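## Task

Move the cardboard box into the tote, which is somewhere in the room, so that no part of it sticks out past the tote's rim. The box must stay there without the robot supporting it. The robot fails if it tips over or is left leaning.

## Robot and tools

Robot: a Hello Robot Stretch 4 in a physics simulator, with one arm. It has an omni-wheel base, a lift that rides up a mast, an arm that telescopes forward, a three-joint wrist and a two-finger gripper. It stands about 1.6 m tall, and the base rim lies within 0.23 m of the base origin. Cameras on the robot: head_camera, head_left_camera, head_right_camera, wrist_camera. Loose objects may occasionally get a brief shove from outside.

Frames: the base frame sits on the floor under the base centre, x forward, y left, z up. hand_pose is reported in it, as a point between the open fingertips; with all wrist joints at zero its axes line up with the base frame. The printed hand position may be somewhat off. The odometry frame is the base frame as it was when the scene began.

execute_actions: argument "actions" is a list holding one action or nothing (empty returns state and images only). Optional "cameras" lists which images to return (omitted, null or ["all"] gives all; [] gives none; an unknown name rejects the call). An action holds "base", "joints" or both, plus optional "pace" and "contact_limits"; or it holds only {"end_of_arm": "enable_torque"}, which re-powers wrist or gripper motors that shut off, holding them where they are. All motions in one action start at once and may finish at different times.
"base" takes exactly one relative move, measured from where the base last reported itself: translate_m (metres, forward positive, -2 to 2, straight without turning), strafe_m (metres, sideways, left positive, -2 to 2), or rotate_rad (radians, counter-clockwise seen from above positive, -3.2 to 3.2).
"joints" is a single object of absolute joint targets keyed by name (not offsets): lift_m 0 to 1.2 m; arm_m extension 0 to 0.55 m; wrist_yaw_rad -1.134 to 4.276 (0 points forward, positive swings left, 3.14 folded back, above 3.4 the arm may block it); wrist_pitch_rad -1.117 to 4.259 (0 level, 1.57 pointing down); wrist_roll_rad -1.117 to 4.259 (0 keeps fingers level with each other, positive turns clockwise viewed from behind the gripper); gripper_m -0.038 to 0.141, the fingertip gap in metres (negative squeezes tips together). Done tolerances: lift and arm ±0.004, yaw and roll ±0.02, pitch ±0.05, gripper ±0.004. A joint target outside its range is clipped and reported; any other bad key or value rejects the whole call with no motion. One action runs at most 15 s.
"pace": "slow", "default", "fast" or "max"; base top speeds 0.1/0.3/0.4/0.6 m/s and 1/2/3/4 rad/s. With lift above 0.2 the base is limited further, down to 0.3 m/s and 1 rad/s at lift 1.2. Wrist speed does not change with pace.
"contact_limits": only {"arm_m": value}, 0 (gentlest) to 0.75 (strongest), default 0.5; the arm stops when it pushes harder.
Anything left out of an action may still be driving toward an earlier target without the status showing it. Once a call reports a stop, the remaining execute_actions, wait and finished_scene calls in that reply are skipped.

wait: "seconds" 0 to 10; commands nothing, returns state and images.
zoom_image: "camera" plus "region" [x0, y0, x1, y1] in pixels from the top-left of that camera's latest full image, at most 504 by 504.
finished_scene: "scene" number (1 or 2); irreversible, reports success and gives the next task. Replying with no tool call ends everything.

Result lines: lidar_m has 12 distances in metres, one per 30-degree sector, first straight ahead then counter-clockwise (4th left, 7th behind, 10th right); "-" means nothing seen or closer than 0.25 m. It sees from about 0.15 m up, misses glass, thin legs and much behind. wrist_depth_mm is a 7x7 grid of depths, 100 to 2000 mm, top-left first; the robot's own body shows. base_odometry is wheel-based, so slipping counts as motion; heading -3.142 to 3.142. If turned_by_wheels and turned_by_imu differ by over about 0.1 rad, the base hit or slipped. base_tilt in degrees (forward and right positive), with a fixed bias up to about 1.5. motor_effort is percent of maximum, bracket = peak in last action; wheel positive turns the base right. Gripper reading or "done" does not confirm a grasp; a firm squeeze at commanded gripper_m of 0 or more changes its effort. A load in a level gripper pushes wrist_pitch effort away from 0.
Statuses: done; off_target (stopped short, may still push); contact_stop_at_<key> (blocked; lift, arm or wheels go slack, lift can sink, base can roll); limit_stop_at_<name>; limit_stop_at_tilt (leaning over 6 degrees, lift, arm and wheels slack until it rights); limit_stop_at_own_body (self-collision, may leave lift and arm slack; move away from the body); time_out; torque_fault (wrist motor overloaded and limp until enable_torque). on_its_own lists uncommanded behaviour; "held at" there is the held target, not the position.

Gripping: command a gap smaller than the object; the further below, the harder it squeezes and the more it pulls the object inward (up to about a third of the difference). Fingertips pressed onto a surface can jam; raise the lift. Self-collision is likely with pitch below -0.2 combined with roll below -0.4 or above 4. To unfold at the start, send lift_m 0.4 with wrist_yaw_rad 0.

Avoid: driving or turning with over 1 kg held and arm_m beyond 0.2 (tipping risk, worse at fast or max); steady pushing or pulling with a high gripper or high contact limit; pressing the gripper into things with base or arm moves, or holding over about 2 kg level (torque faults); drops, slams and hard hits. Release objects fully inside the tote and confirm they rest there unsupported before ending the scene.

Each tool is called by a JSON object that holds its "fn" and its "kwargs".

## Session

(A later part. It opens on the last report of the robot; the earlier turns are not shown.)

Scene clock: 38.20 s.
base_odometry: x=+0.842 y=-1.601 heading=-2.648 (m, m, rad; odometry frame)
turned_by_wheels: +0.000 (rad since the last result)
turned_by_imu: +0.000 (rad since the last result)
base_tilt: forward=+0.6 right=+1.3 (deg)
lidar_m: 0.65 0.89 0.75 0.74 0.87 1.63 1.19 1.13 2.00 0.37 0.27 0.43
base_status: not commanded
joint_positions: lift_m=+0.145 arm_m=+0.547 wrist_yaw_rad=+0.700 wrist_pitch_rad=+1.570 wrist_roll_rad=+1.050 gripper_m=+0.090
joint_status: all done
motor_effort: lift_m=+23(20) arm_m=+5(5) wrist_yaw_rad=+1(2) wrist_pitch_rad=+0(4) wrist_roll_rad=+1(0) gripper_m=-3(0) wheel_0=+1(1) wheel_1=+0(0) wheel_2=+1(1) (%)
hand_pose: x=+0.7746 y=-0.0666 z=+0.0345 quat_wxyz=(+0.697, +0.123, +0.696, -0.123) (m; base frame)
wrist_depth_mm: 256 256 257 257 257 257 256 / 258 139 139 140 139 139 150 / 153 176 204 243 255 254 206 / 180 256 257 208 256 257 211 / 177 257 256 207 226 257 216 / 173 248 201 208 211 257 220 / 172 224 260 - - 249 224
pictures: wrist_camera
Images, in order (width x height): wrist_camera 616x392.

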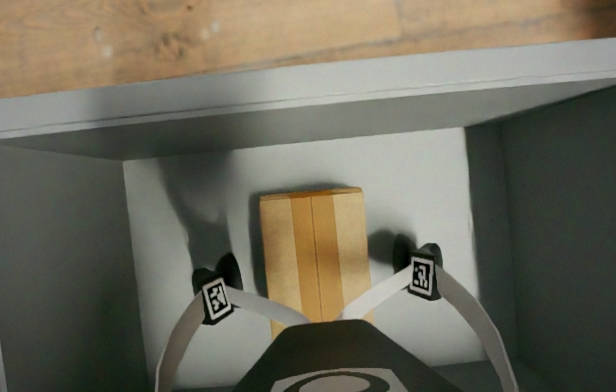

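{"fn": "execute_actions", "kwargs": {"actions": [{"joints": {"lift_m": 0.27}, "pace": "max"}], "cameras": ["wrist_camera", "head_camera"]}}

Scene clock: 39.23 s.
base_odometry: x=+0.842 y=-1.601 heading=-2.648 (m, m, rad; odometry frame)
turned_by_wheels: +0.000 (rad since the last result)
turned_by_imu: +0.000 (rad since the last result)
base_tilt: forward=+0.7 right=+1.2 (deg)
lidar_m: 0.64 0.88 0.75 0.74 0.88 1.66 1.18 1.11 2.00 0.37 0.27 0.41
base_status: not commanded
joint_positions: lift_m=+0.270 arm_m=+0.547 wrist_yaw_rad=+0.700 wrist_pitch_rad=+1.570 wrist_roll_rad=+1.050 gripper_m=+0.090
joint_status: all done
motor_effort: lift_m=+22(24) arm_m=+5(5) wrist_yaw_rad=+0(1) wrist_pitch_rad=-1(2) wrist_roll_rad=+1(1) gripper_m=-4(1) wheel_0=+1(1) wheel_1=+0(0) wheel_2=+1(1) (%)
hand_pose: x=+0.7746 y=-0.0667 z=+0.1595 quat_wxyz=(+0.697, +0.123, +0.696, -0.123) (m; base frame)
wrist_depth_mm: 382 382 377 377 377 377 375 / 382 377 382 379 382 379 382 / 384 382 320 322 300 277 384 / 387 310 382 384 384 309 387 / 384 301 382 330 382 298 387 / 387 312 201 375 329 268 387 / 389 387 297 - - 271 387
pictures: head_camera, wrist_camera
Images, in order (width x height): head_camera 420x560, wrist_camera 616x392.

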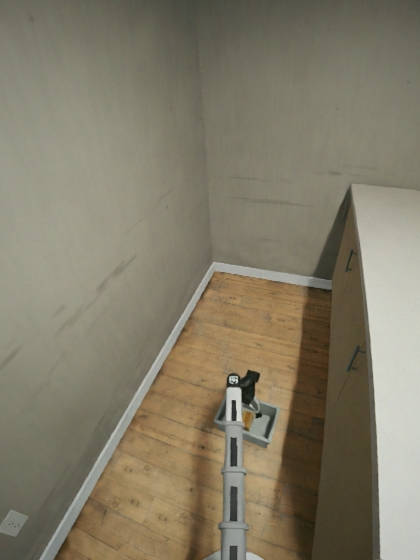

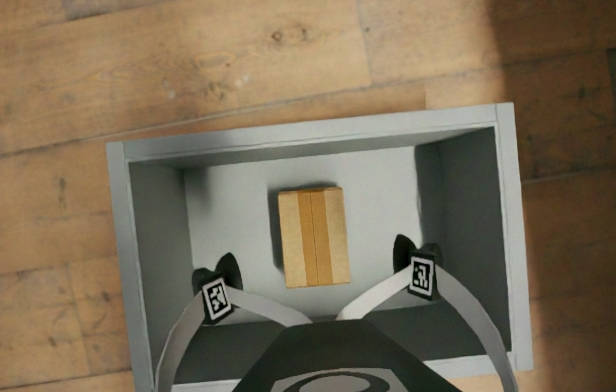

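The box is sitting flat in the middle of the tote and the gripper is clear of it.

{"fn": "finished_scene", "kwargs": {"scene": 1}}

The scene is finished: the task was done.


## Next scene

Move the yellow sponge into the tote, which is somewhere in the room, so that no part of it sticks out past the tote's rim. The sponge must stay there without the robot supporting it. The robot fails if it tips over or is left leaning.

{"fn": "execute_actions", "kwargs": {"actions": []}}

Scene clock: 0.00 s.
base_odometry: x=+0.000 y=+0.000 heading=+0.000 (m, m, rad; odometry frame)
turned_by_wheels: +0.000 (rad since the last result)
turned_by_imu: +0.000 (rad since the last result)
base_tilt: forward=+0.7 right=+1.2 (deg)
lidar_m: 0.58 0.73 1.42 1.46 1.02 0.88 0.89 1.61 1.43 1.11 0.64 0.58
base_status: not commanded
joint_positions: lift_m=+0.166 arm_m=+0.002 wrist_yaw_rad=+3.073 wrist_pitch_rad=+0.011 wrist_roll_rad=+0.005 gripper_m=+0.057
joint_status: not commanded
motor_effort: lift_m=+20 arm_m=-1 wrist_yaw_rad=+1 wrist_pitch_rad=-5 wrist_roll_rad=+0 gripper_m=-4 wheel_0=+0 wheel_1=+0 wheel_2=-1 (%)
hand_pose: x=-0.1088 y=+0.1070 z=+0.3416 quat_wxyz=(+0.034, -0.005, +0.003, +0.999) (m; base frame)
wrist_depth_mm: 136 203 - 1025 976 931 891 / 111 140 1078 1042 991 946 891 / 111 141 1098 1042 991 946 904 / 125 150 - 1060 1008 960 917 / - - - 1060 991 960 917 / 1430 1336 200 169 946 946 917 / 931 831 842 - 798 699 699
pictures: head_camera, head_left_camera, head_right_camera, wrist_camera
Images, in order (width x height): head_camera 420x560, head_left_camera 420x672, head_right_camera 420x672, wrist_camera 616x392.

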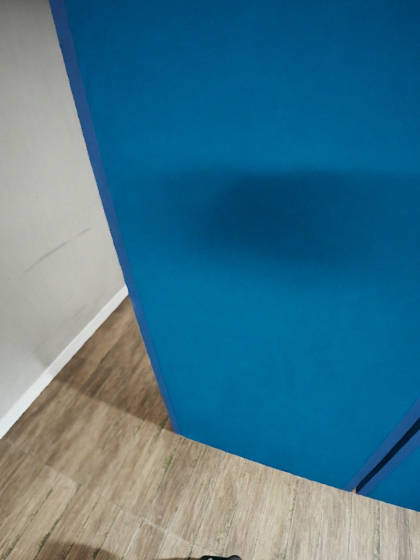

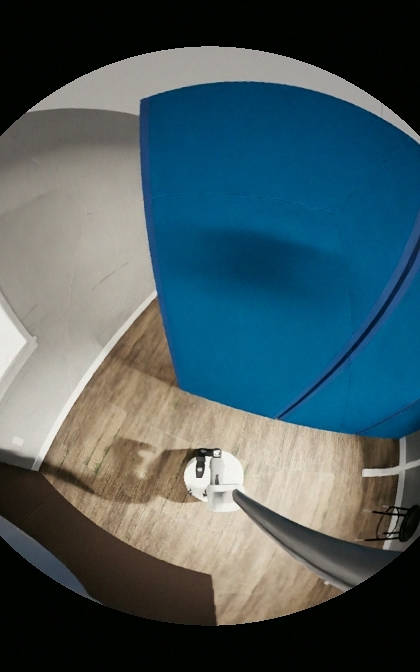

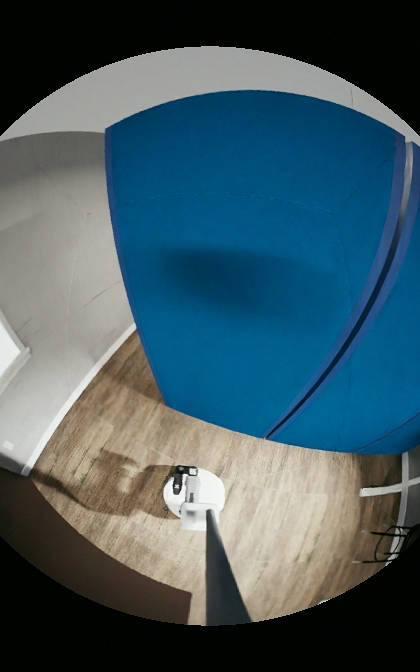

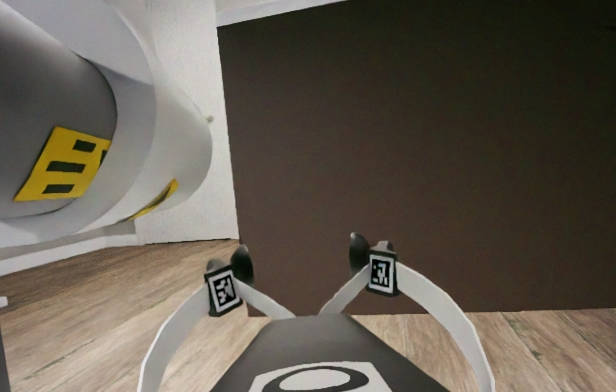

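{"fn": "execute_actions", "kwargs": {"actions": [{"base": {"rotate_rad": -2.5}, "joints": {"lift_m": 0.55, "wrist_yaw_rad": 0, "gripper_m": 0.12}, "pace": "max"}]}}

Scene clock: 2.70 s.
base_odometry: x=+0.000 y=+0.000 heading=-2.500 (m, m, rad; odometry frame)
turned_by_wheels: -2.500 (rad since the last result)
turned_by_imu: -2.457 (rad since the last result)
base_tilt: forward=+0.6 right=+1.3 (deg)
lidar_m: 1.54 1.42 0.93 0.63 0.58 0.60 0.82 1.45 1.42 0.96 0.88 0.91
base_status: done
joint_positions: lift_m=+0.550 arm_m=+0.002 wrist_yaw_rad=+0.001 wrist_pitch_rad=+0.011 wrist_roll_rad=+0.005 gripper_m=+0.120
joint_status: all done
motor_effort: lift_m=+22(26) arm_m=-1(1) wrist_yaw_rad=-1(6) wrist_pitch_rad=-7(5) wrist_roll_rad=+0(1) gripper_m=-1(5) wheel_0=+1(7) wheel_1=-1(13) wheel_2=+0(11) (%)
hand_pose: x=+0.4616 y=-0.0873 z=+0.7251 quat_wxyz=(+1.000, +0.003, +0.005, +0.000) (m; base frame)
wrist_depth_mm: 1808 - - - - - 1983 / 1756 1983 - - - - 1983 / 1708 1921 - - - - - / 1756 1983 - - - - - / 1756 1921 - - - - - / 1708 1863 - 160 1983 1863 1863 / 1661 1618 1661 - 1576 1430 1366
pictures: head_camera, head_left_camera, head_right_camera, wrist_camera
Images, in order (width x height): head_camera 420x560, head_left_camera 420x672, head_right_camera 420x672, wrist_camera 616x392.

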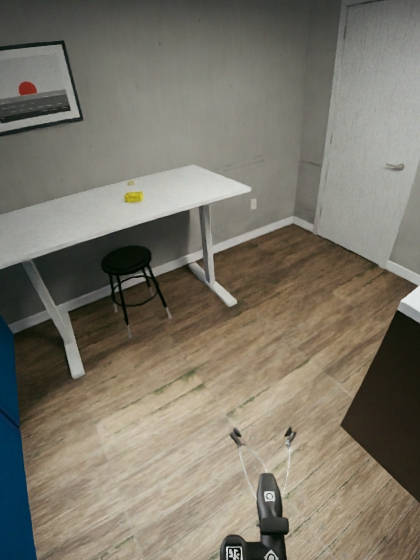

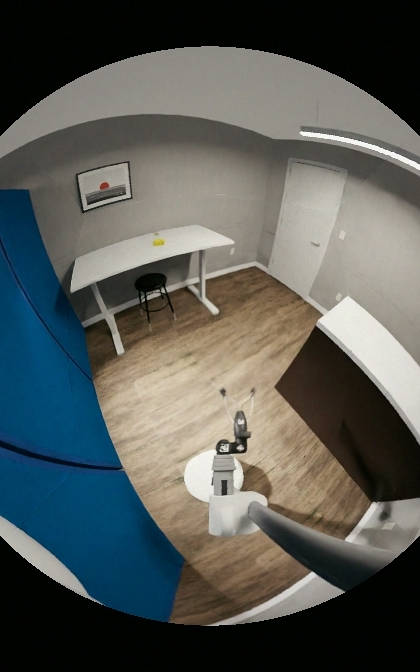

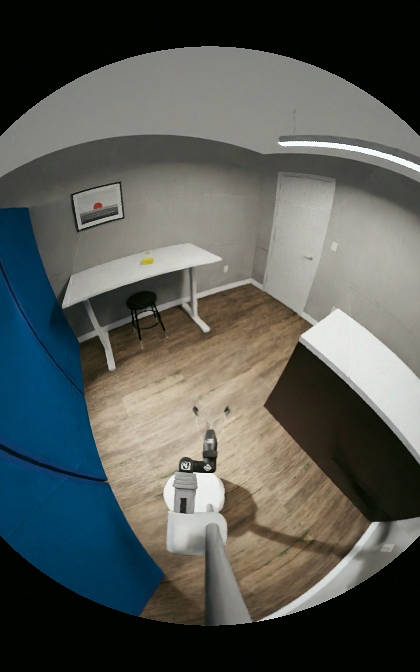

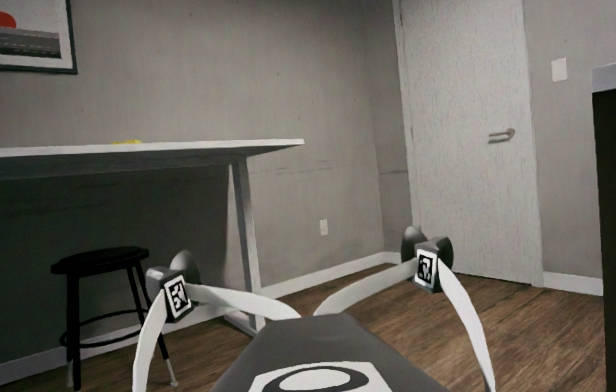

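{"fn": "zoom_image", "kwargs": {"camera": "head_camera", "region": [70, 160, 210, 250]}}

Region (70, 160, 210, 250) of head_camera's 420x560 image, scaled by 3.600, with more detail than that image has; it fills the top 324 rows of this view, and the rest is white.

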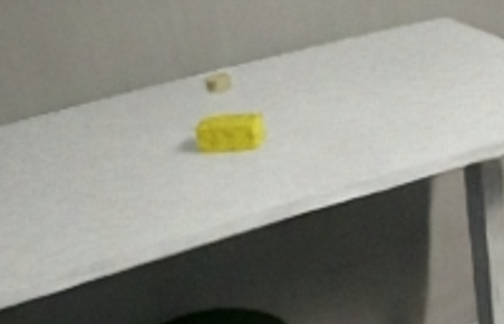

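{"fn": "execute_actions", "kwargs": {"actions": [{"base": {"rotate_rad": 0.33}, "joints": {"lift_m": 0.6, "wrist_pitch_rad": 0.4}, "pace": "max"}], "cameras": ["head_camera"]}}

Scene clock: 5.17 s.
base_odometry: x=+0.000 y=+0.000 heading=-2.170 (m, m, rad; odometry frame)
turned_by_wheels: +0.330 (rad since the last result)
turned_by_imu: +0.323 (rad since the last result)
base_tilt: forward=+0.7 right=+1.2 (deg)
lidar_m: 1.42 1.22 0.70 0.58 0.58 0.71 1.43 1.44 1.06 0.90 0.90 1.65
base_status: done
joint_positions: lift_m=+0.600 arm_m=+0.002 wrist_yaw_rad=+0.000 wrist_pitch_rad=+0.402 wrist_roll_rad=+0.005 gripper_m=+0.120
joint_status: all done
motor_effort: lift_m=+22(24) arm_m=-1(1) wrist_yaw_rad=+1(0) wrist_pitch_rad=-4(4) wrist_roll_rad=-1(0) gripper_m=+0(0) wheel_0=+0(6) wheel_1=+0(8) wheel_2=+1(7) (%)
hand_pose: x=+0.4386 y=-0.0874 z=+0.6653 quat_wxyz=(+0.980, +0.002, +0.199, +0.000) (m; base frame)
wrist_depth_mm: 1576 1756 1863 - - - - / 1708 1808 1921 - - - - / 1808 1921 - - - - - / 1921 1983 1863 1921 1863 1808 1708 / 1576 1537 1499 1464 1308 1366 1336 / 1255 1182 1098 160 1098 1060 1060 / 1042 991 991 - 976 917 904
pictures: head_camera
Images, in order (width x height): head_camera 420x560.

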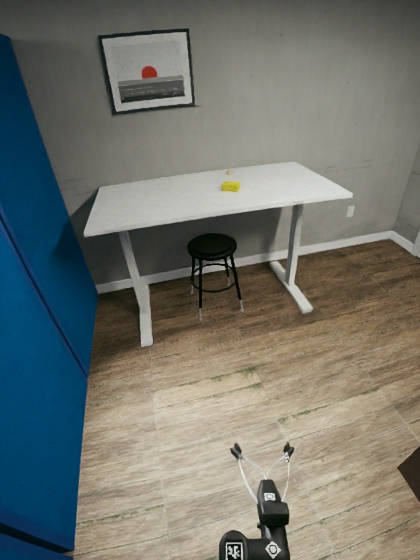

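{"fn": "zoom_image", "kwargs": {"camera": "head_camera", "region": [180, 150, 280, 230]}}

Region (180, 150, 280, 230) of head_camera's 420x560 image, scaled by 5.040, with more detail than that image has; it fills the top 403 rows of this view, and the rest is white.

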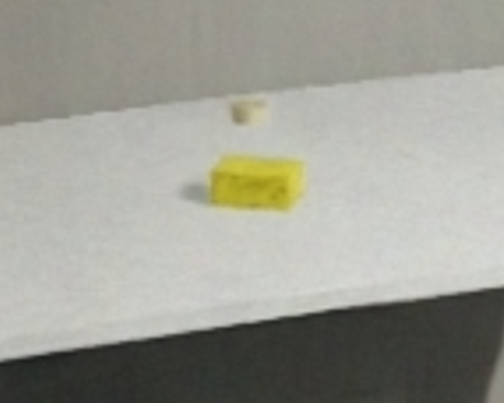

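{"fn": "execute_actions", "kwargs": {"actions": [{"base": {"translate_m": 1.08}, "joints": {"lift_m": 1.13, "wrist_pitch_rad": 1.57, "wrist_yaw_rad": 1.57, "wrist_roll_rad": 0.3}, "pace": "max"}]}}

Scene clock: 9.60 s.
base_odometry: x=-0.609 y=-0.892 heading=-2.170 (m, m, rad; odometry frame)
turned_by_wheels: +0.000 (rad since the last result)
turned_by_imu: -0.007 (rad since the last result)
base_tilt: forward=+0.7 right=+1.3 (deg)
lidar_m: 0.39 0.39 0.46 0.86 0.87 1.05 1.80 1.31 0.95 1.40 0.77 0.43
base_status: done
joint_positions: lift_m=+1.130 arm_m=+0.002 wrist_yaw_rad=+1.570 wrist_pitch_rad=+1.570 wrist_roll_rad=+0.300 gripper_m=+0.120
joint_status: all done
motor_effort: lift_m=+21(25) arm_m=-1(1) wrist_yaw_rad=+3(7) wrist_pitch_rad=+3(7) wrist_roll_rad=+1(6) gripper_m=-2(1) wheel_0=+0(6) wheel_1=+0(8) wheel_2=+2(13) (%)
hand_pose: x=+0.2605 y=+0.0002 z=+1.0196 quat_wxyz=(+0.570, -0.419, +0.569, +0.420) (m; base frame)
wrist_depth_mm: 1229 1229 1255 1281 298 300 301 / 1229 1229 1255 1281 1255 301 304 / 1229 1229 1255 1281 1255 304 304 / 1255 1255 1042 1281 1281 1308 309 / 1255 1281 1042 1281 1308 1281 309 / 1255 1255 1078 160 1308 1308 1308 / 1255 559 1255 - 1308 1308 1336
pictures: head_camera, head_left_camera, head_right_camera, wrist_camera
Images, in order (width x height): head_camera 420x560, head_left_camera 420x672, head_right_camera 420x672, wrist_camera 616x392.

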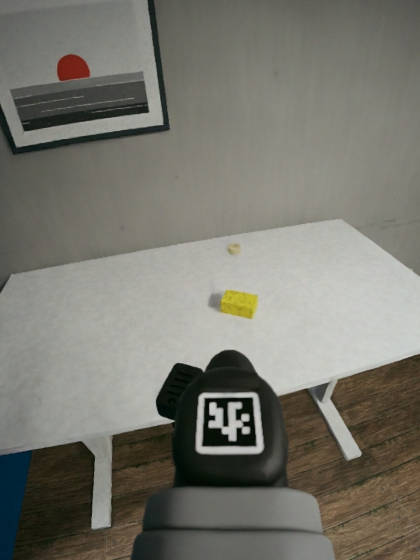

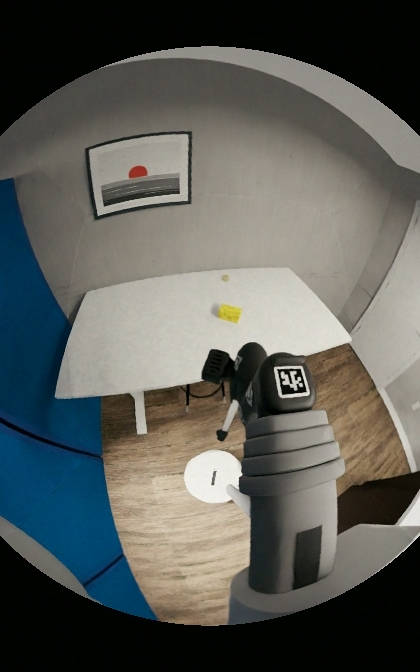

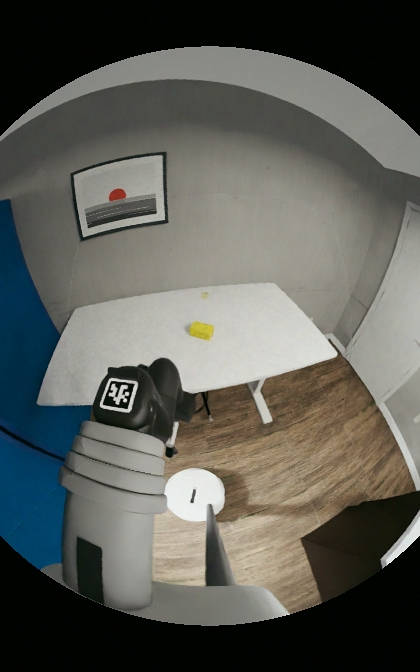

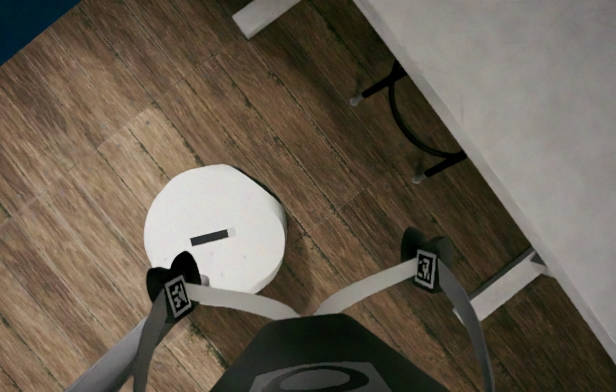

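{"fn": "zoom_image", "kwargs": {"camera": "head_camera", "region": [190, 270, 290, 340]}}

Region (190, 270, 290, 340) of head_camera's 420x560 image, scaled by 5.040, with more detail than that image has; it fills the top 353 rows of this view, and the rest is white.

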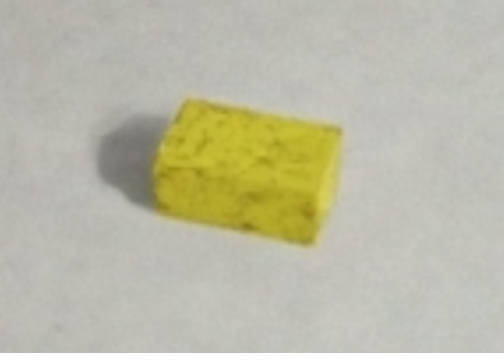

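{"fn": "execute_actions", "kwargs": {"actions": [{"joints": {"lift_m": 1.145, "arm_m": 0.435, "wrist_yaw_rad": 1.34, "wrist_roll_rad": 0.1}, "pace": "max"}], "cameras": ["wrist_camera", "head_left_camera"]}}

Scene clock: 11.90 s.
base_odometry: x=-0.609 y=-0.892 heading=-2.170 (m, m, rad; odometry frame)
turned_by_wheels: +0.000 (rad since the last result)
turned_by_imu: -0.001 (rad since the last result)
base_tilt: forward=+0.8 right=+1.2 (deg)
lidar_m: 0.39 0.38 0.47 0.85 0.87 0.99 1.77 1.32 0.95 1.40 0.81 0.46
base_status: not commanded
joint_positions: lift_m=+1.145 arm_m=+0.434 wrist_yaw_rad=+1.340 wrist_pitch_rad=+1.570 wrist_roll_rad=+0.100 gripper_m=+0.120
joint_status: all done
motor_effort: lift_m=+22(25) arm_m=+5(5) wrist_yaw_rad=-1(7) wrist_pitch_rad=+1(2) wrist_roll_rad=+0(6) gripper_m=-1(1) wheel_0=+0(0) wheel_1=+0(0) wheel_2=+2(2) (%)
hand_pose: x=+0.6902 y=-0.0197 z=+1.0345 quat_wxyz=(+0.576, -0.411, +0.575, +0.411) (m; base frame)
wrist_depth_mm: 300 303 306 309 310 312 317 / 303 304 306 310 312 317 317 / 303 306 309 312 314 315 319 / 304 307 310 312 270 317 320 / 307 309 312 314 270 320 324 / 309 309 312 160 272 322 325 / 310 312 315 - 322 325 325
pictures: head_left_camera, wrist_camera
Images, in order (width x height): head_left_camera 420x672, wrist_camera 616x392.

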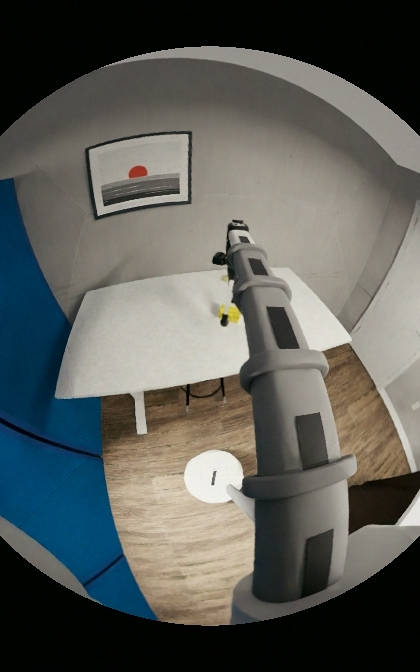

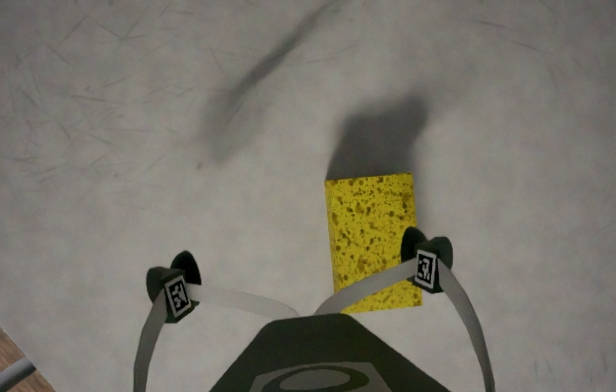

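{"fn": "execute_actions", "kwargs": {"actions": [{"joints": {"lift_m": 1.128, "arm_m": 0.491, "wrist_yaw_rad": 1.07, "wrist_roll_rad": -0.14}, "pace": "max"}], "cameras": ["wrist_camera"]}}

Scene clock: 13.37 s.
base_odometry: x=-0.609 y=-0.892 heading=-2.170 (m, m, rad; odometry frame)
turned_by_wheels: +0.000 (rad since the last result)
turned_by_imu: -0.001 (rad since the last result)
base_tilt: forward=+0.8 right=+1.3 (deg)
lidar_m: 0.37 0.38 0.47 0.86 0.84 1.00 1.77 1.28 0.94 1.40 0.83 0.45
base_status: not commanded
joint_positions: lift_m=+1.128 arm_m=+0.490 wrist_yaw_rad=+1.071 wrist_pitch_rad=+1.570 wrist_roll_rad=-0.140 gripper_m=+0.120
joint_status: all done
motor_effort: lift_m=+18(21) arm_m=+4(6) wrist_yaw_rad=+0(4) wrist_pitch_rad=+0(1) wrist_roll_rad=-2(5) gripper_m=-2(0) wheel_0=+0(0) wheel_1=+0(0) wheel_2=+1(2) (%)
hand_pose: x=+0.7379 y=-0.0417 z=+1.0179 quat_wxyz=(+0.582, -0.402, +0.581, +0.402) (m; base frame)
wrist_depth_mm: 283 286 289 291 294 297 298 / 286 287 290 293 296 298 301 / 286 289 293 294 297 300 303 / 289 291 294 251 300 301 304 / 290 291 294 251 300 303 306 / 290 293 296 160 301 304 307 / 293 294 296 - 303 306 309
pictures: wrist_camera
Images, in order (width x height): wrist_camera 616x392.

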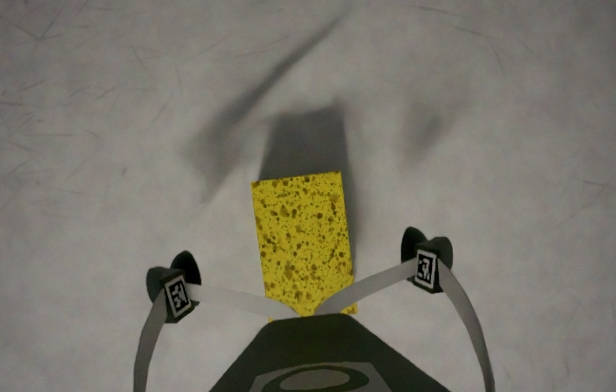

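{"fn": "execute_actions", "kwargs": {"actions": [{"joints": {"lift_m": 1.082, "gripper_m": 0.028}, "pace": "max"}], "cameras": ["wrist_camera", "head_right_camera"]}}

Scene clock: 15.37 s.
base_odometry: x=-0.609 y=-0.892 heading=-2.170 (m, m, rad; odometry frame)
turned_by_wheels: +0.000 (rad since the last result)
turned_by_imu: -0.001 (rad since the last result)
base_tilt: forward=+0.8 right=+1.3 (deg)
lidar_m: 0.39 0.38 0.46 0.87 0.88 1.03 1.78 1.29 0.93 1.40 0.79 0.44
base_status: not commanded
joint_positions: lift_m=+1.082 arm_m=+0.490 wrist_yaw_rad=+1.070 wrist_pitch_rad=+1.570 wrist_roll_rad=-0.140 gripper_m=+0.028
joint_status: all done
motor_effort: lift_m=+18(20) arm_m=+4(5) wrist_yaw_rad=+0(0) wrist_pitch_rad=+1(1) wrist_roll_rad=-1(2) gripper_m=-19(16) wheel_0=+0(0) wheel_1=+0(0) wheel_2=+2(1) (%)
hand_pose: x=+0.7379 y=-0.0418 z=+0.9719 quat_wxyz=(+0.582, -0.402, +0.581, +0.402) (m; base frame)
wrist_depth_mm: 239 241 243 246 248 250 253 / 240 243 245 248 250 251 254 / 242 244 246 248 251 253 255 / 243 245 246 196 251 254 256 / 244 246 248 196 252 255 257 / 246 247 196 196 253 257 260 / 246 249 251 - 256 258 259
pictures: head_right_camera, wrist_camera
Images, in order (width x height): head_right_camera 420x672, wrist_camera 616x392.

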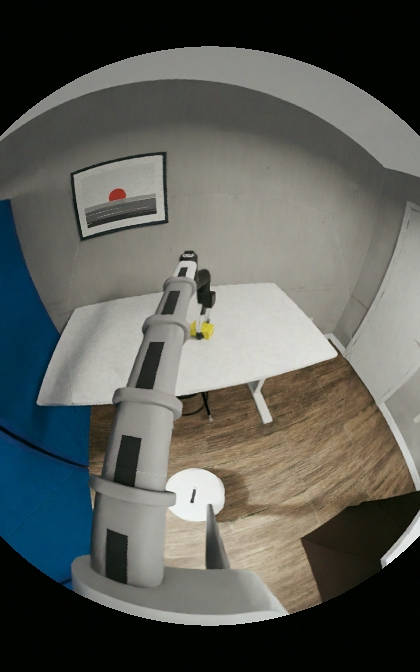

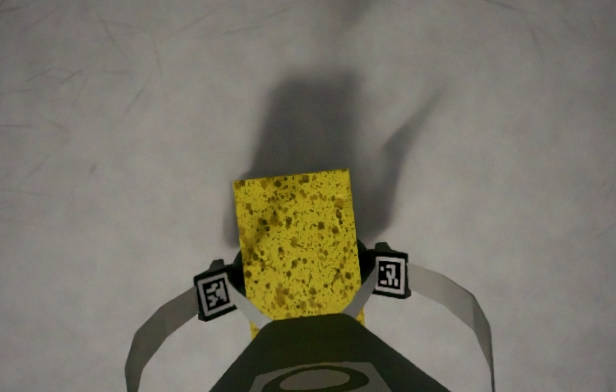

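{"fn": "zoom_image", "kwargs": {"camera": "head_right_camera", "region": [270, 380, 420, 600]}}

Region (270, 380, 420, 600) of head_right_camera's 420x672 image, scaled by 2.291, with more detail than that image has; it fills the left 344 columns of this view, and the rest is white.

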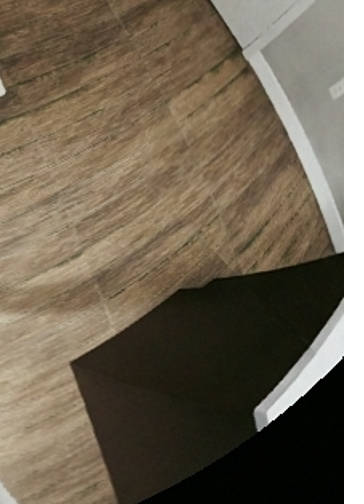

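{"fn": "execute_actions", "kwargs": {"actions": [{"base": {"strafe_m": -0.6}, "joints": {"lift_m": 1.105, "arm_m": 0.005, "wrist_yaw_rad": 0.7, "wrist_roll_rad": 1.05}, "pace": "max"}], "cameras": ["wrist_camera", "head_right_camera"]}}

Scene clock: 19.57 s.
base_odometry: x=-1.104 y=-0.554 heading=-2.170 (m, m, rad; odometry frame)
turned_by_wheels: +0.000 (rad since the last result)
turned_by_imu: -0.004 (rad since the last result)
base_tilt: forward=+0.7 right=+1.2 (deg)
lidar_m: 0.51 0.52 0.66 1.16 1.45 1.70 2.35 0.51 0.61 1.61 1.56 1.59
base_status: done
joint_positions: lift_m=+1.105 arm_m=+0.006 wrist_yaw_rad=+0.700 wrist_pitch_rad=+1.570 wrist_roll_rad=+1.050 gripper_m=+0.028
joint_status: all done
motor_effort: lift_m=+22(26) arm_m=-5(5) wrist_yaw_rad=+2(7) wrist_pitch_rad=-1(3) wrist_roll_rad=+1(8) gripper_m=-18(18) wheel_0=+0(6) wheel_1=+0(10) wheel_2=+0(2) (%)
hand_pose: x=+0.2331 y=-0.0668 z=+0.9945 quat_wxyz=(+0.696, +0.123, +0.696, -0.123) (m; base frame)
wrist_depth_mm: 1182 1205 1205 1229 1229 1255 1255 / 1182 1205 1229 1229 1255 1281 1255 / 1229 1205 1229 1255 1255 1281 1281 / 1229 1229 1229 195 1255 1255 1281 / 1229 1229 1229 196 1078 1281 1281 / 1229 1229 196 196 854 1255 1060 / 1229 1281 1255 - 1281 1118 931
pictures: head_right_camera, wrist_camera
Images, in order (width x height): head_right_camera 420x672, wrist_camera 616x392.

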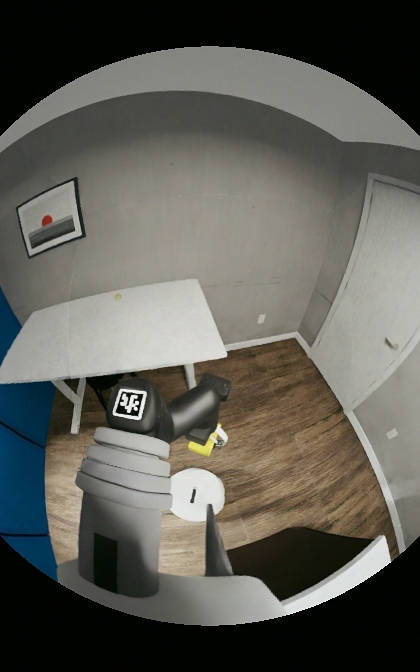

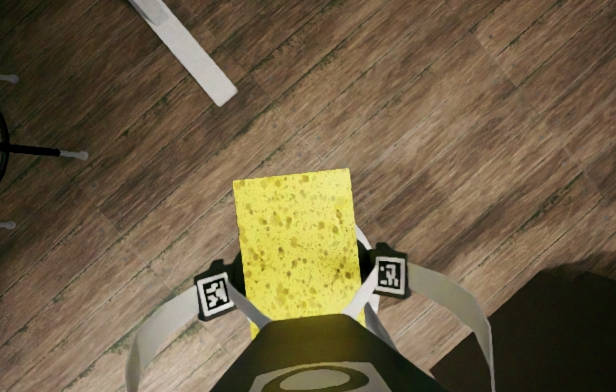

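{"fn": "execute_actions", "kwargs": {"actions": [{"base": {"strafe_m": -0.85}, "joints": {"lift_m": 0.45}, "pace": "max"}], "cameras": ["wrist_camera", "head_right_camera"]}}

Scene clock: 26.40 s.
base_odometry: x=-1.807 y=-0.075 heading=-2.170 (m, m, rad; odometry frame)
turned_by_wheels: +0.000 (rad since the last result)
turned_by_imu: -0.007 (rad since the last result)
base_tilt: forward=+0.7 right=+1.3 (deg)
lidar_m: 1.56 1.01 0.91 1.56 0.63 0.36 0.31 1.31 0.94 0.79 0.79 0.89
base_status: done
joint_positions: lift_m=+0.450 arm_m=+0.006 wrist_yaw_rad=+0.700 wrist_pitch_rad=+1.570 wrist_roll_rad=+1.050 gripper_m=+0.028
joint_status: all done
motor_effort: lift_m=+19(19) arm_m=-4(5) wrist_yaw_rad=+1(2) wrist_pitch_rad=+2(1) wrist_roll_rad=+1(1) gripper_m=-19(16) wheel_0=-2(8) wheel_1=+0(11) wheel_2=+0(1) (%)
hand_pose: x=+0.2331 y=-0.0667 z=+0.3398 quat_wxyz=(+0.696, +0.123, +0.696, -0.123) (m; base frame)
wrist_depth_mm: 549 554 559 564 569 569 580 / 554 559 564 564 574 580 580 / 554 559 564 569 574 580 580 / 559 564 569 195 574 580 585 / 564 569 569 196 580 585 591 / 564 569 196 196 364 591 597 / 569 574 362 - 368 373 597
pictures: head_right_camera, wrist_camera
Images, in order (width x height): head_right_camera 420x672, wrist_camera 616x392.

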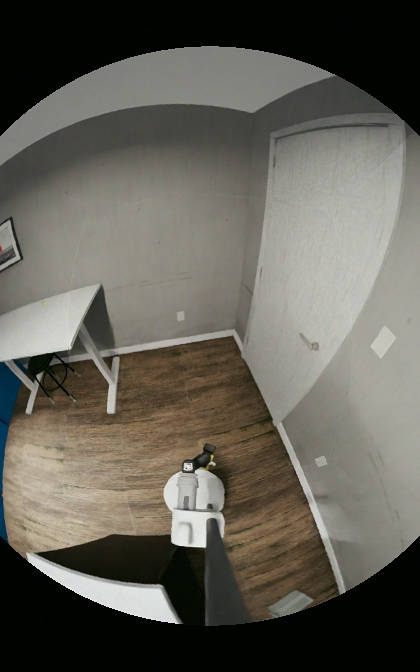

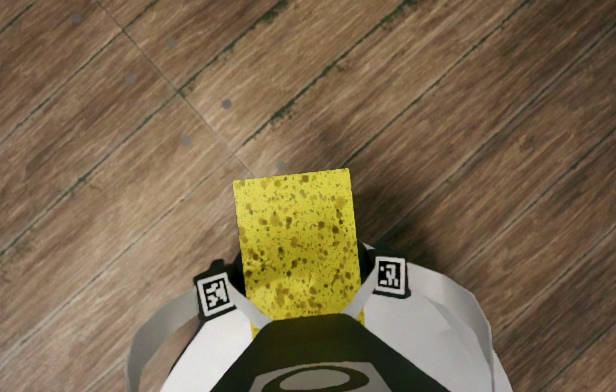

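{"fn": "execute_actions", "kwargs": {"actions": [{"base": {"rotate_rad": -2.53}, "joints": {"lift_m": 0.37}, "pace": "max"}]}}

Scene clock: 29.00 s.
base_odometry: x=-1.807 y=-0.075 heading=+1.583 (m, m, rad; odometry frame)
turned_by_wheels: -2.530 (rad since the last result)
turned_by_imu: -2.487 (rad since the last result)
base_tilt: forward=+0.7 right=+1.2 (deg)
lidar_m: 1.32 0.90 0.78 0.81 0.94 1.56 0.93 0.95 1.95 0.56 0.34 0.32
base_status: done
joint_positions: lift_m=+0.370 arm_m=+0.006 wrist_yaw_rad=+0.700 wrist_pitch_rad=+1.570 wrist_roll_rad=+1.050 gripper_m=+0.028
joint_status: all done
motor_effort: lift_m=+20(20) arm_m=-5(5) wrist_yaw_rad=+1(1) wrist_pitch_rad=+0(2) wrist_roll_rad=+1(1) gripper_m=-16(18) wheel_0=-1(9) wheel_1=-2(11) wheel_2=-2(9) (%)
hand_pose: x=+0.2332 y=-0.0667 z=+0.2597 quat_wxyz=(+0.697, +0.123, +0.696, -0.123) (m; base frame)
wrist_depth_mm: 469 477 480 480 488 320 241 / 473 477 484 484 488 334 250 / 477 480 488 492 492 496 496 / 480 484 488 195 500 500 508 / 484 484 488 196 496 504 508 / 492 492 196 196 282 504 512 / 488 492 287 - 283 289 517
pictures: head_camera, head_left_camera, head_right_camera, wrist_camera
Images, in order (width x height): head_camera 420x560, head_left_camera 420x672, head_right_camera 420x672, wrist_camera 616x392.

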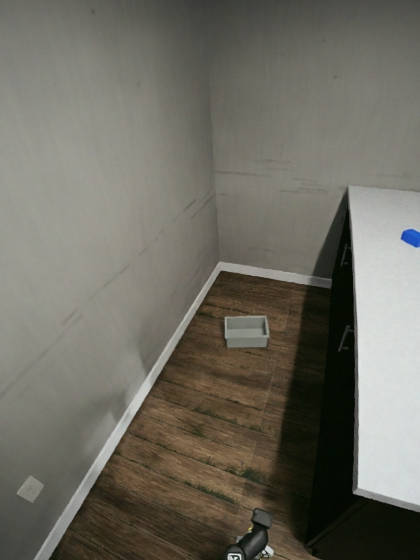

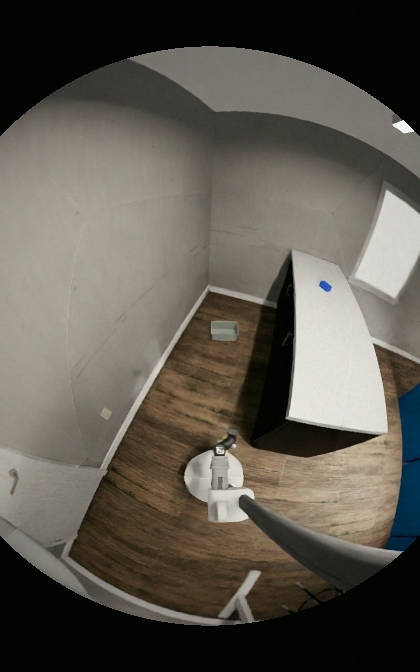

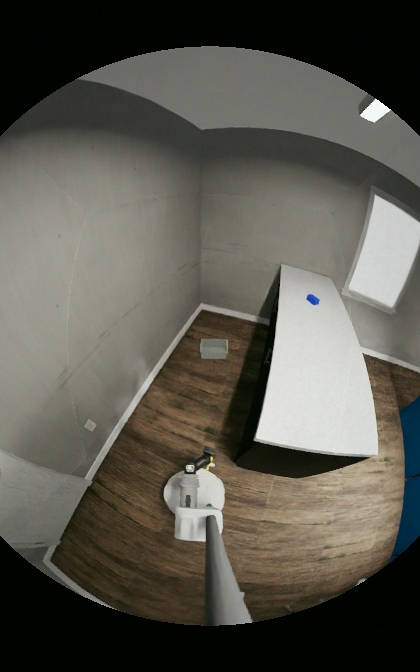

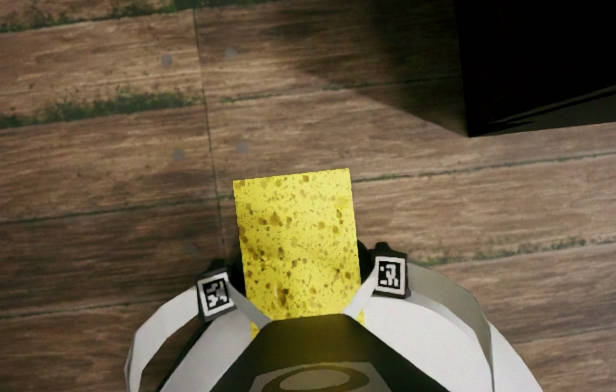

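{"fn": "zoom_image", "kwargs": {"camera": "head_camera", "region": [200, 295, 300, 365]}}

Region (200, 295, 300, 365) of head_camera's 420x560 image, scaled by 5.040, with more detail than that image has; it fills the top 353 rows of this view, and the rest is white.

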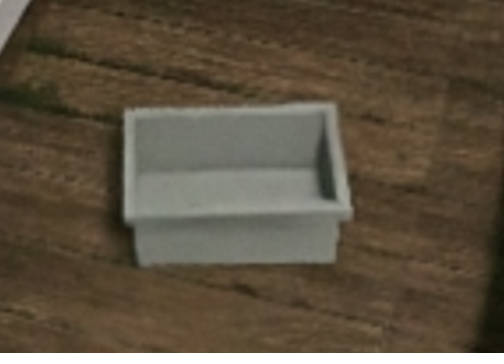

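{"fn": "execute_actions", "kwargs": {"actions": [{"base": {"translate_m": 0.805}, "joints": {"arm_m": 0.47, "wrist_yaw_rad": 0.3, "wrist_roll_rad": 0.32}, "pace": "max"}], "cameras": ["wrist_camera", "head_camera"]}}

Scene clock: 33.07 s.
base_odometry: x=-1.817 y=+0.730 heading=+1.583 (m, m, rad; odometry frame)
turned_by_wheels: +0.000 (rad since the last result)
turned_by_imu: -0.005 (rad since the last result)
base_tilt: forward=+0.7 right=+1.2 (deg)
lidar_m: 0.53 0.60 0.53 0.53 0.68 1.25 2.08 0.45 0.37 0.37 0.48 0.56
base_status: done
joint_positions: lift_m=+0.370 arm_m=+0.469 wrist_yaw_rad=+0.300 wrist_pitch_rad=+1.570 wrist_roll_rad=+0.320 gripper_m=+0.028
joint_status: all done
motor_effort: lift_m=+20(20) arm_m=+4(5) wrist_yaw_rad=+0(5) wrist_pitch_rad=+2(1) wrist_roll_rad=+0(5) gripper_m=-18(18) wheel_0=-1(7) wheel_1=-2(8) wheel_2=+3(13) (%)
hand_pose: x=+0.6663 y=-0.0834 z=+0.2597 quat_wxyz=(+0.707, +0.007, +0.707, -0.007) (m; base frame)
wrist_depth_mm: 469 469 477 484 488 488 492 / 473 477 480 484 488 496 496 / 473 480 484 488 492 496 500 / 477 480 375 196 492 500 504 / 480 484 366 196 452 504 508 / 484 484 196 196 379 508 508 / 484 488 492 - 504 512 512
pictures: head_camera, wrist_camera
Images, in order (width x height): head_camera 420x560, wrist_camera 616x392.

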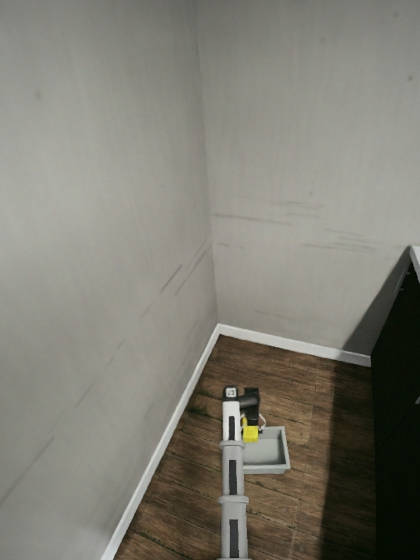

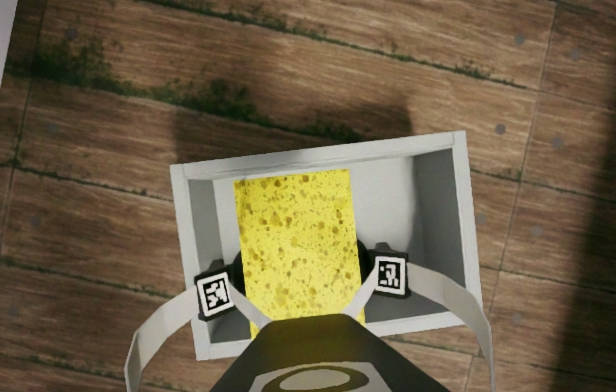

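{"fn": "execute_actions", "kwargs": {"actions": [{"base": {"strafe_m": -0.03}, "joints": {"arm_m": 0.445, "lift_m": 0.138}, "pace": "max"}], "cameras": ["wrist_camera", "head_camera"]}}

Scene clock: 34.97 s.
base_odometry: x=-1.787 y=+0.731 heading=+1.583 (m, m, rad; odometry frame)
turned_by_wheels: +0.000 (rad since the last result)
turned_by_imu: -0.001 (rad since the last result)
base_tilt: forward=+0.7 right=+1.2 (deg)
lidar_m: 0.58 0.63 0.54 0.56 0.71 1.27 2.06 0.41 0.36 0.35 0.43 0.57
base_status: done
joint_positions: lift_m=+0.138 arm_m=+0.446 wrist_yaw_rad=+0.300 wrist_pitch_rad=+1.570 wrist_roll_rad=+0.320 gripper_m=+0.028
joint_status: all done
motor_effort: lift_m=+19(21) arm_m=-5(6) wrist_yaw_rad=+2(1) wrist_pitch_rad=+2(1) wrist_roll_rad=-1(2) gripper_m=-18(20) wheel_0=-1(11) wheel_1=+0(11) wheel_2=+0(1) (%)
hand_pose: x=+0.6427 y=-0.0835 z=+0.0278 quat_wxyz=(+0.707, +0.007, +0.707, -0.007) (m; base frame)
wrist_depth_mm: 245 247 249 250 134 135 136 / 130 131 134 150 168 191 177 / 184 231 249 251 254 252 189 / 200 249 250 195 254 256 195 / 193 250 251 196 255 258 200 / 188 251 195 196 257 244 205 / 186 237 254 - 256 226 208
pictures: head_camera, wrist_camera
Images, in order (width x height): head_camera 420x560, wrist_camera 616x392.

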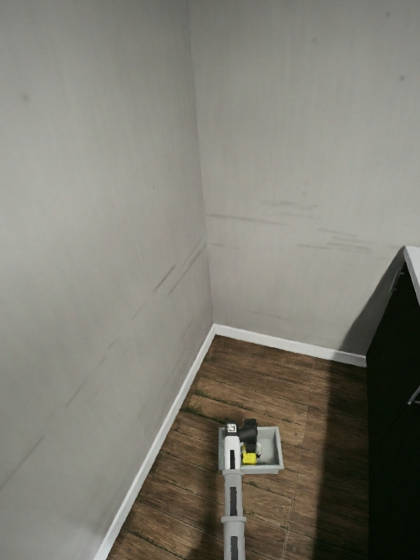

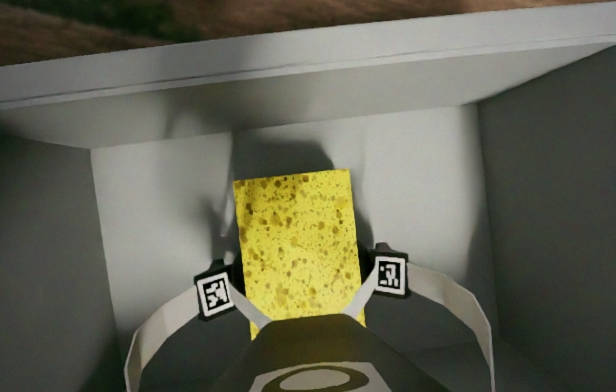

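{"fn": "execute_actions", "kwargs": {"actions": [{"joints": {"lift_m": 0.136, "gripper_m": 0.085}, "pace": "max"}], "cameras": ["wrist_camera"]}}

Scene clock: 36.50 s.
base_odometry: x=-1.787 y=+0.731 heading=+1.583 (m, m, rad; odometry frame)
turned_by_wheels: +0.000 (rad since the last result)
turned_by_imu: -0.001 (rad since the last result)
base_tilt: forward=+0.7 right=+1.3 (deg)
lidar_m: 0.59 0.62 0.54 0.57 0.70 1.25 2.08 0.41 0.34 0.36 0.43 0.56
base_status: not commanded
joint_positions: lift_m=+0.136 arm_m=+0.446 wrist_yaw_rad=+0.300 wrist_pitch_rad=+1.570 wrist_roll_rad=+0.320 gripper_m=+0.085
joint_status: all done
motor_effort: lift_m=+17(17) arm_m=-5(4) wrist_yaw_rad=+2(1) wrist_pitch_rad=+1(1) wrist_roll_rad=-1(1) gripper_m=-4(17) wheel_0=-1(1) wheel_1=+0(0) wheel_2=+0(0) (%)
hand_pose: x=+0.6427 y=-0.0835 z=+0.0259 quat_wxyz=(+0.707, +0.007, +0.707, -0.007) (m; base frame)
wrist_depth_mm: 243 245 247 132 132 133 134 / 128 129 134 150 168 191 177 / 183 232 247 249 252 252 189 / 200 246 249 205 253 254 194 / 194 248 249 206 254 256 199 / 188 249 206 161 256 248 205 / 186 236 253 - 256 225 208
pictures: wrist_camera
Images, in order (width x height): wrist_camera 616x392.

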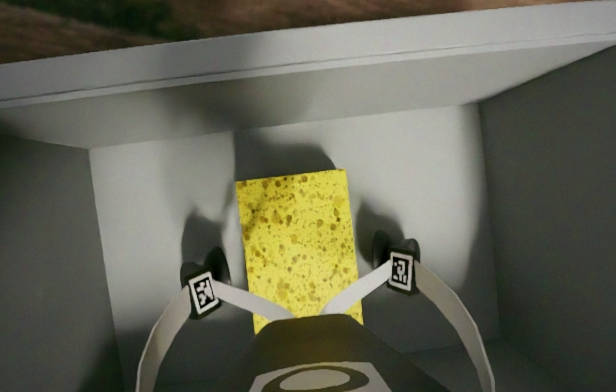

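The sponge is resting on the tote floor and both fingers have let go. Next I'll lift the gripper clear.

{"fn": "execute_actions", "kwargs": {"actions": [{"joints": {"lift_m": 0.26}, "pace": "max"}], "cameras": ["wrist_camera", "head_camera"]}}

Scene clock: 37.53 s.
base_odometry: x=-1.787 y=+0.731 heading=+1.583 (m, m, rad; odometry frame)
turned_by_wheels: +0.000 (rad since the last result)
turned_by_imu: +0.000 (rad since the last result)
base_tilt: forward=+0.7 right=+1.3 (deg)
lidar_m: 0.56 0.64 0.57 0.58 0.73 1.25 2.05 0.41 0.35 0.34 0.43 0.57
base_status: not commanded
joint_positions: lift_m=+0.260 arm_m=+0.446 wrist_yaw_rad=+0.300 wrist_pitch_rad=+1.570 wrist_roll_rad=+0.320 gripper_m=+0.085
joint_status: all done
motor_effort: lift_m=+23(23) arm_m=-5(5) wrist_yaw_rad=+1(1) wrist_pitch_rad=+0(2) wrist_roll_rad=+0(1) gripper_m=-2(2) wheel_0=-1(1) wheel_1=+0(0) wheel_2=+0(0) (%)
hand_pose: x=+0.6427 y=-0.0835 z=+0.1495 quat_wxyz=(+0.707, +0.007, +0.707, -0.007) (m; base frame)
wrist_depth_mm: 362 364 368 373 375 379 382 / 364 368 373 375 377 382 382 / 368 266 283 359 373 293 387 / 368 303 373 330 379 303 389 / 370 290 373 332 379 310 392 / 373 276 224 161 315 266 394 / 375 258 281 - 267 392 397
pictures: head_camera, wrist_camera
Images, in order (width x height): head_camera 420x560, wrist_camera 616x392.

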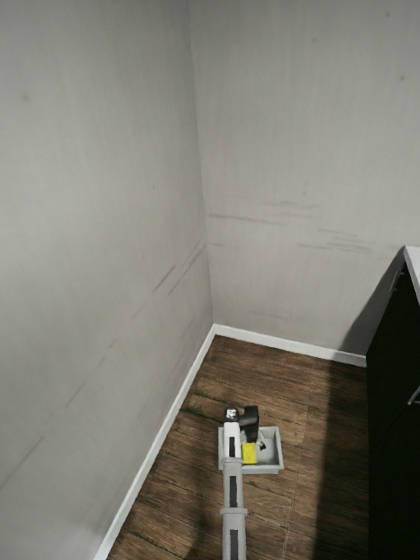

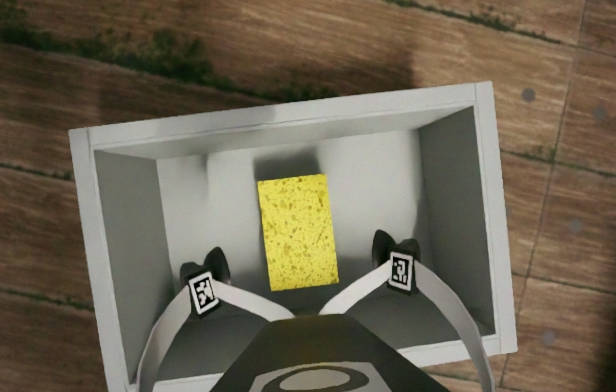

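{"fn": "finished_scene", "kwargs": {"scene": 2}}

The scene is finished: the task was done.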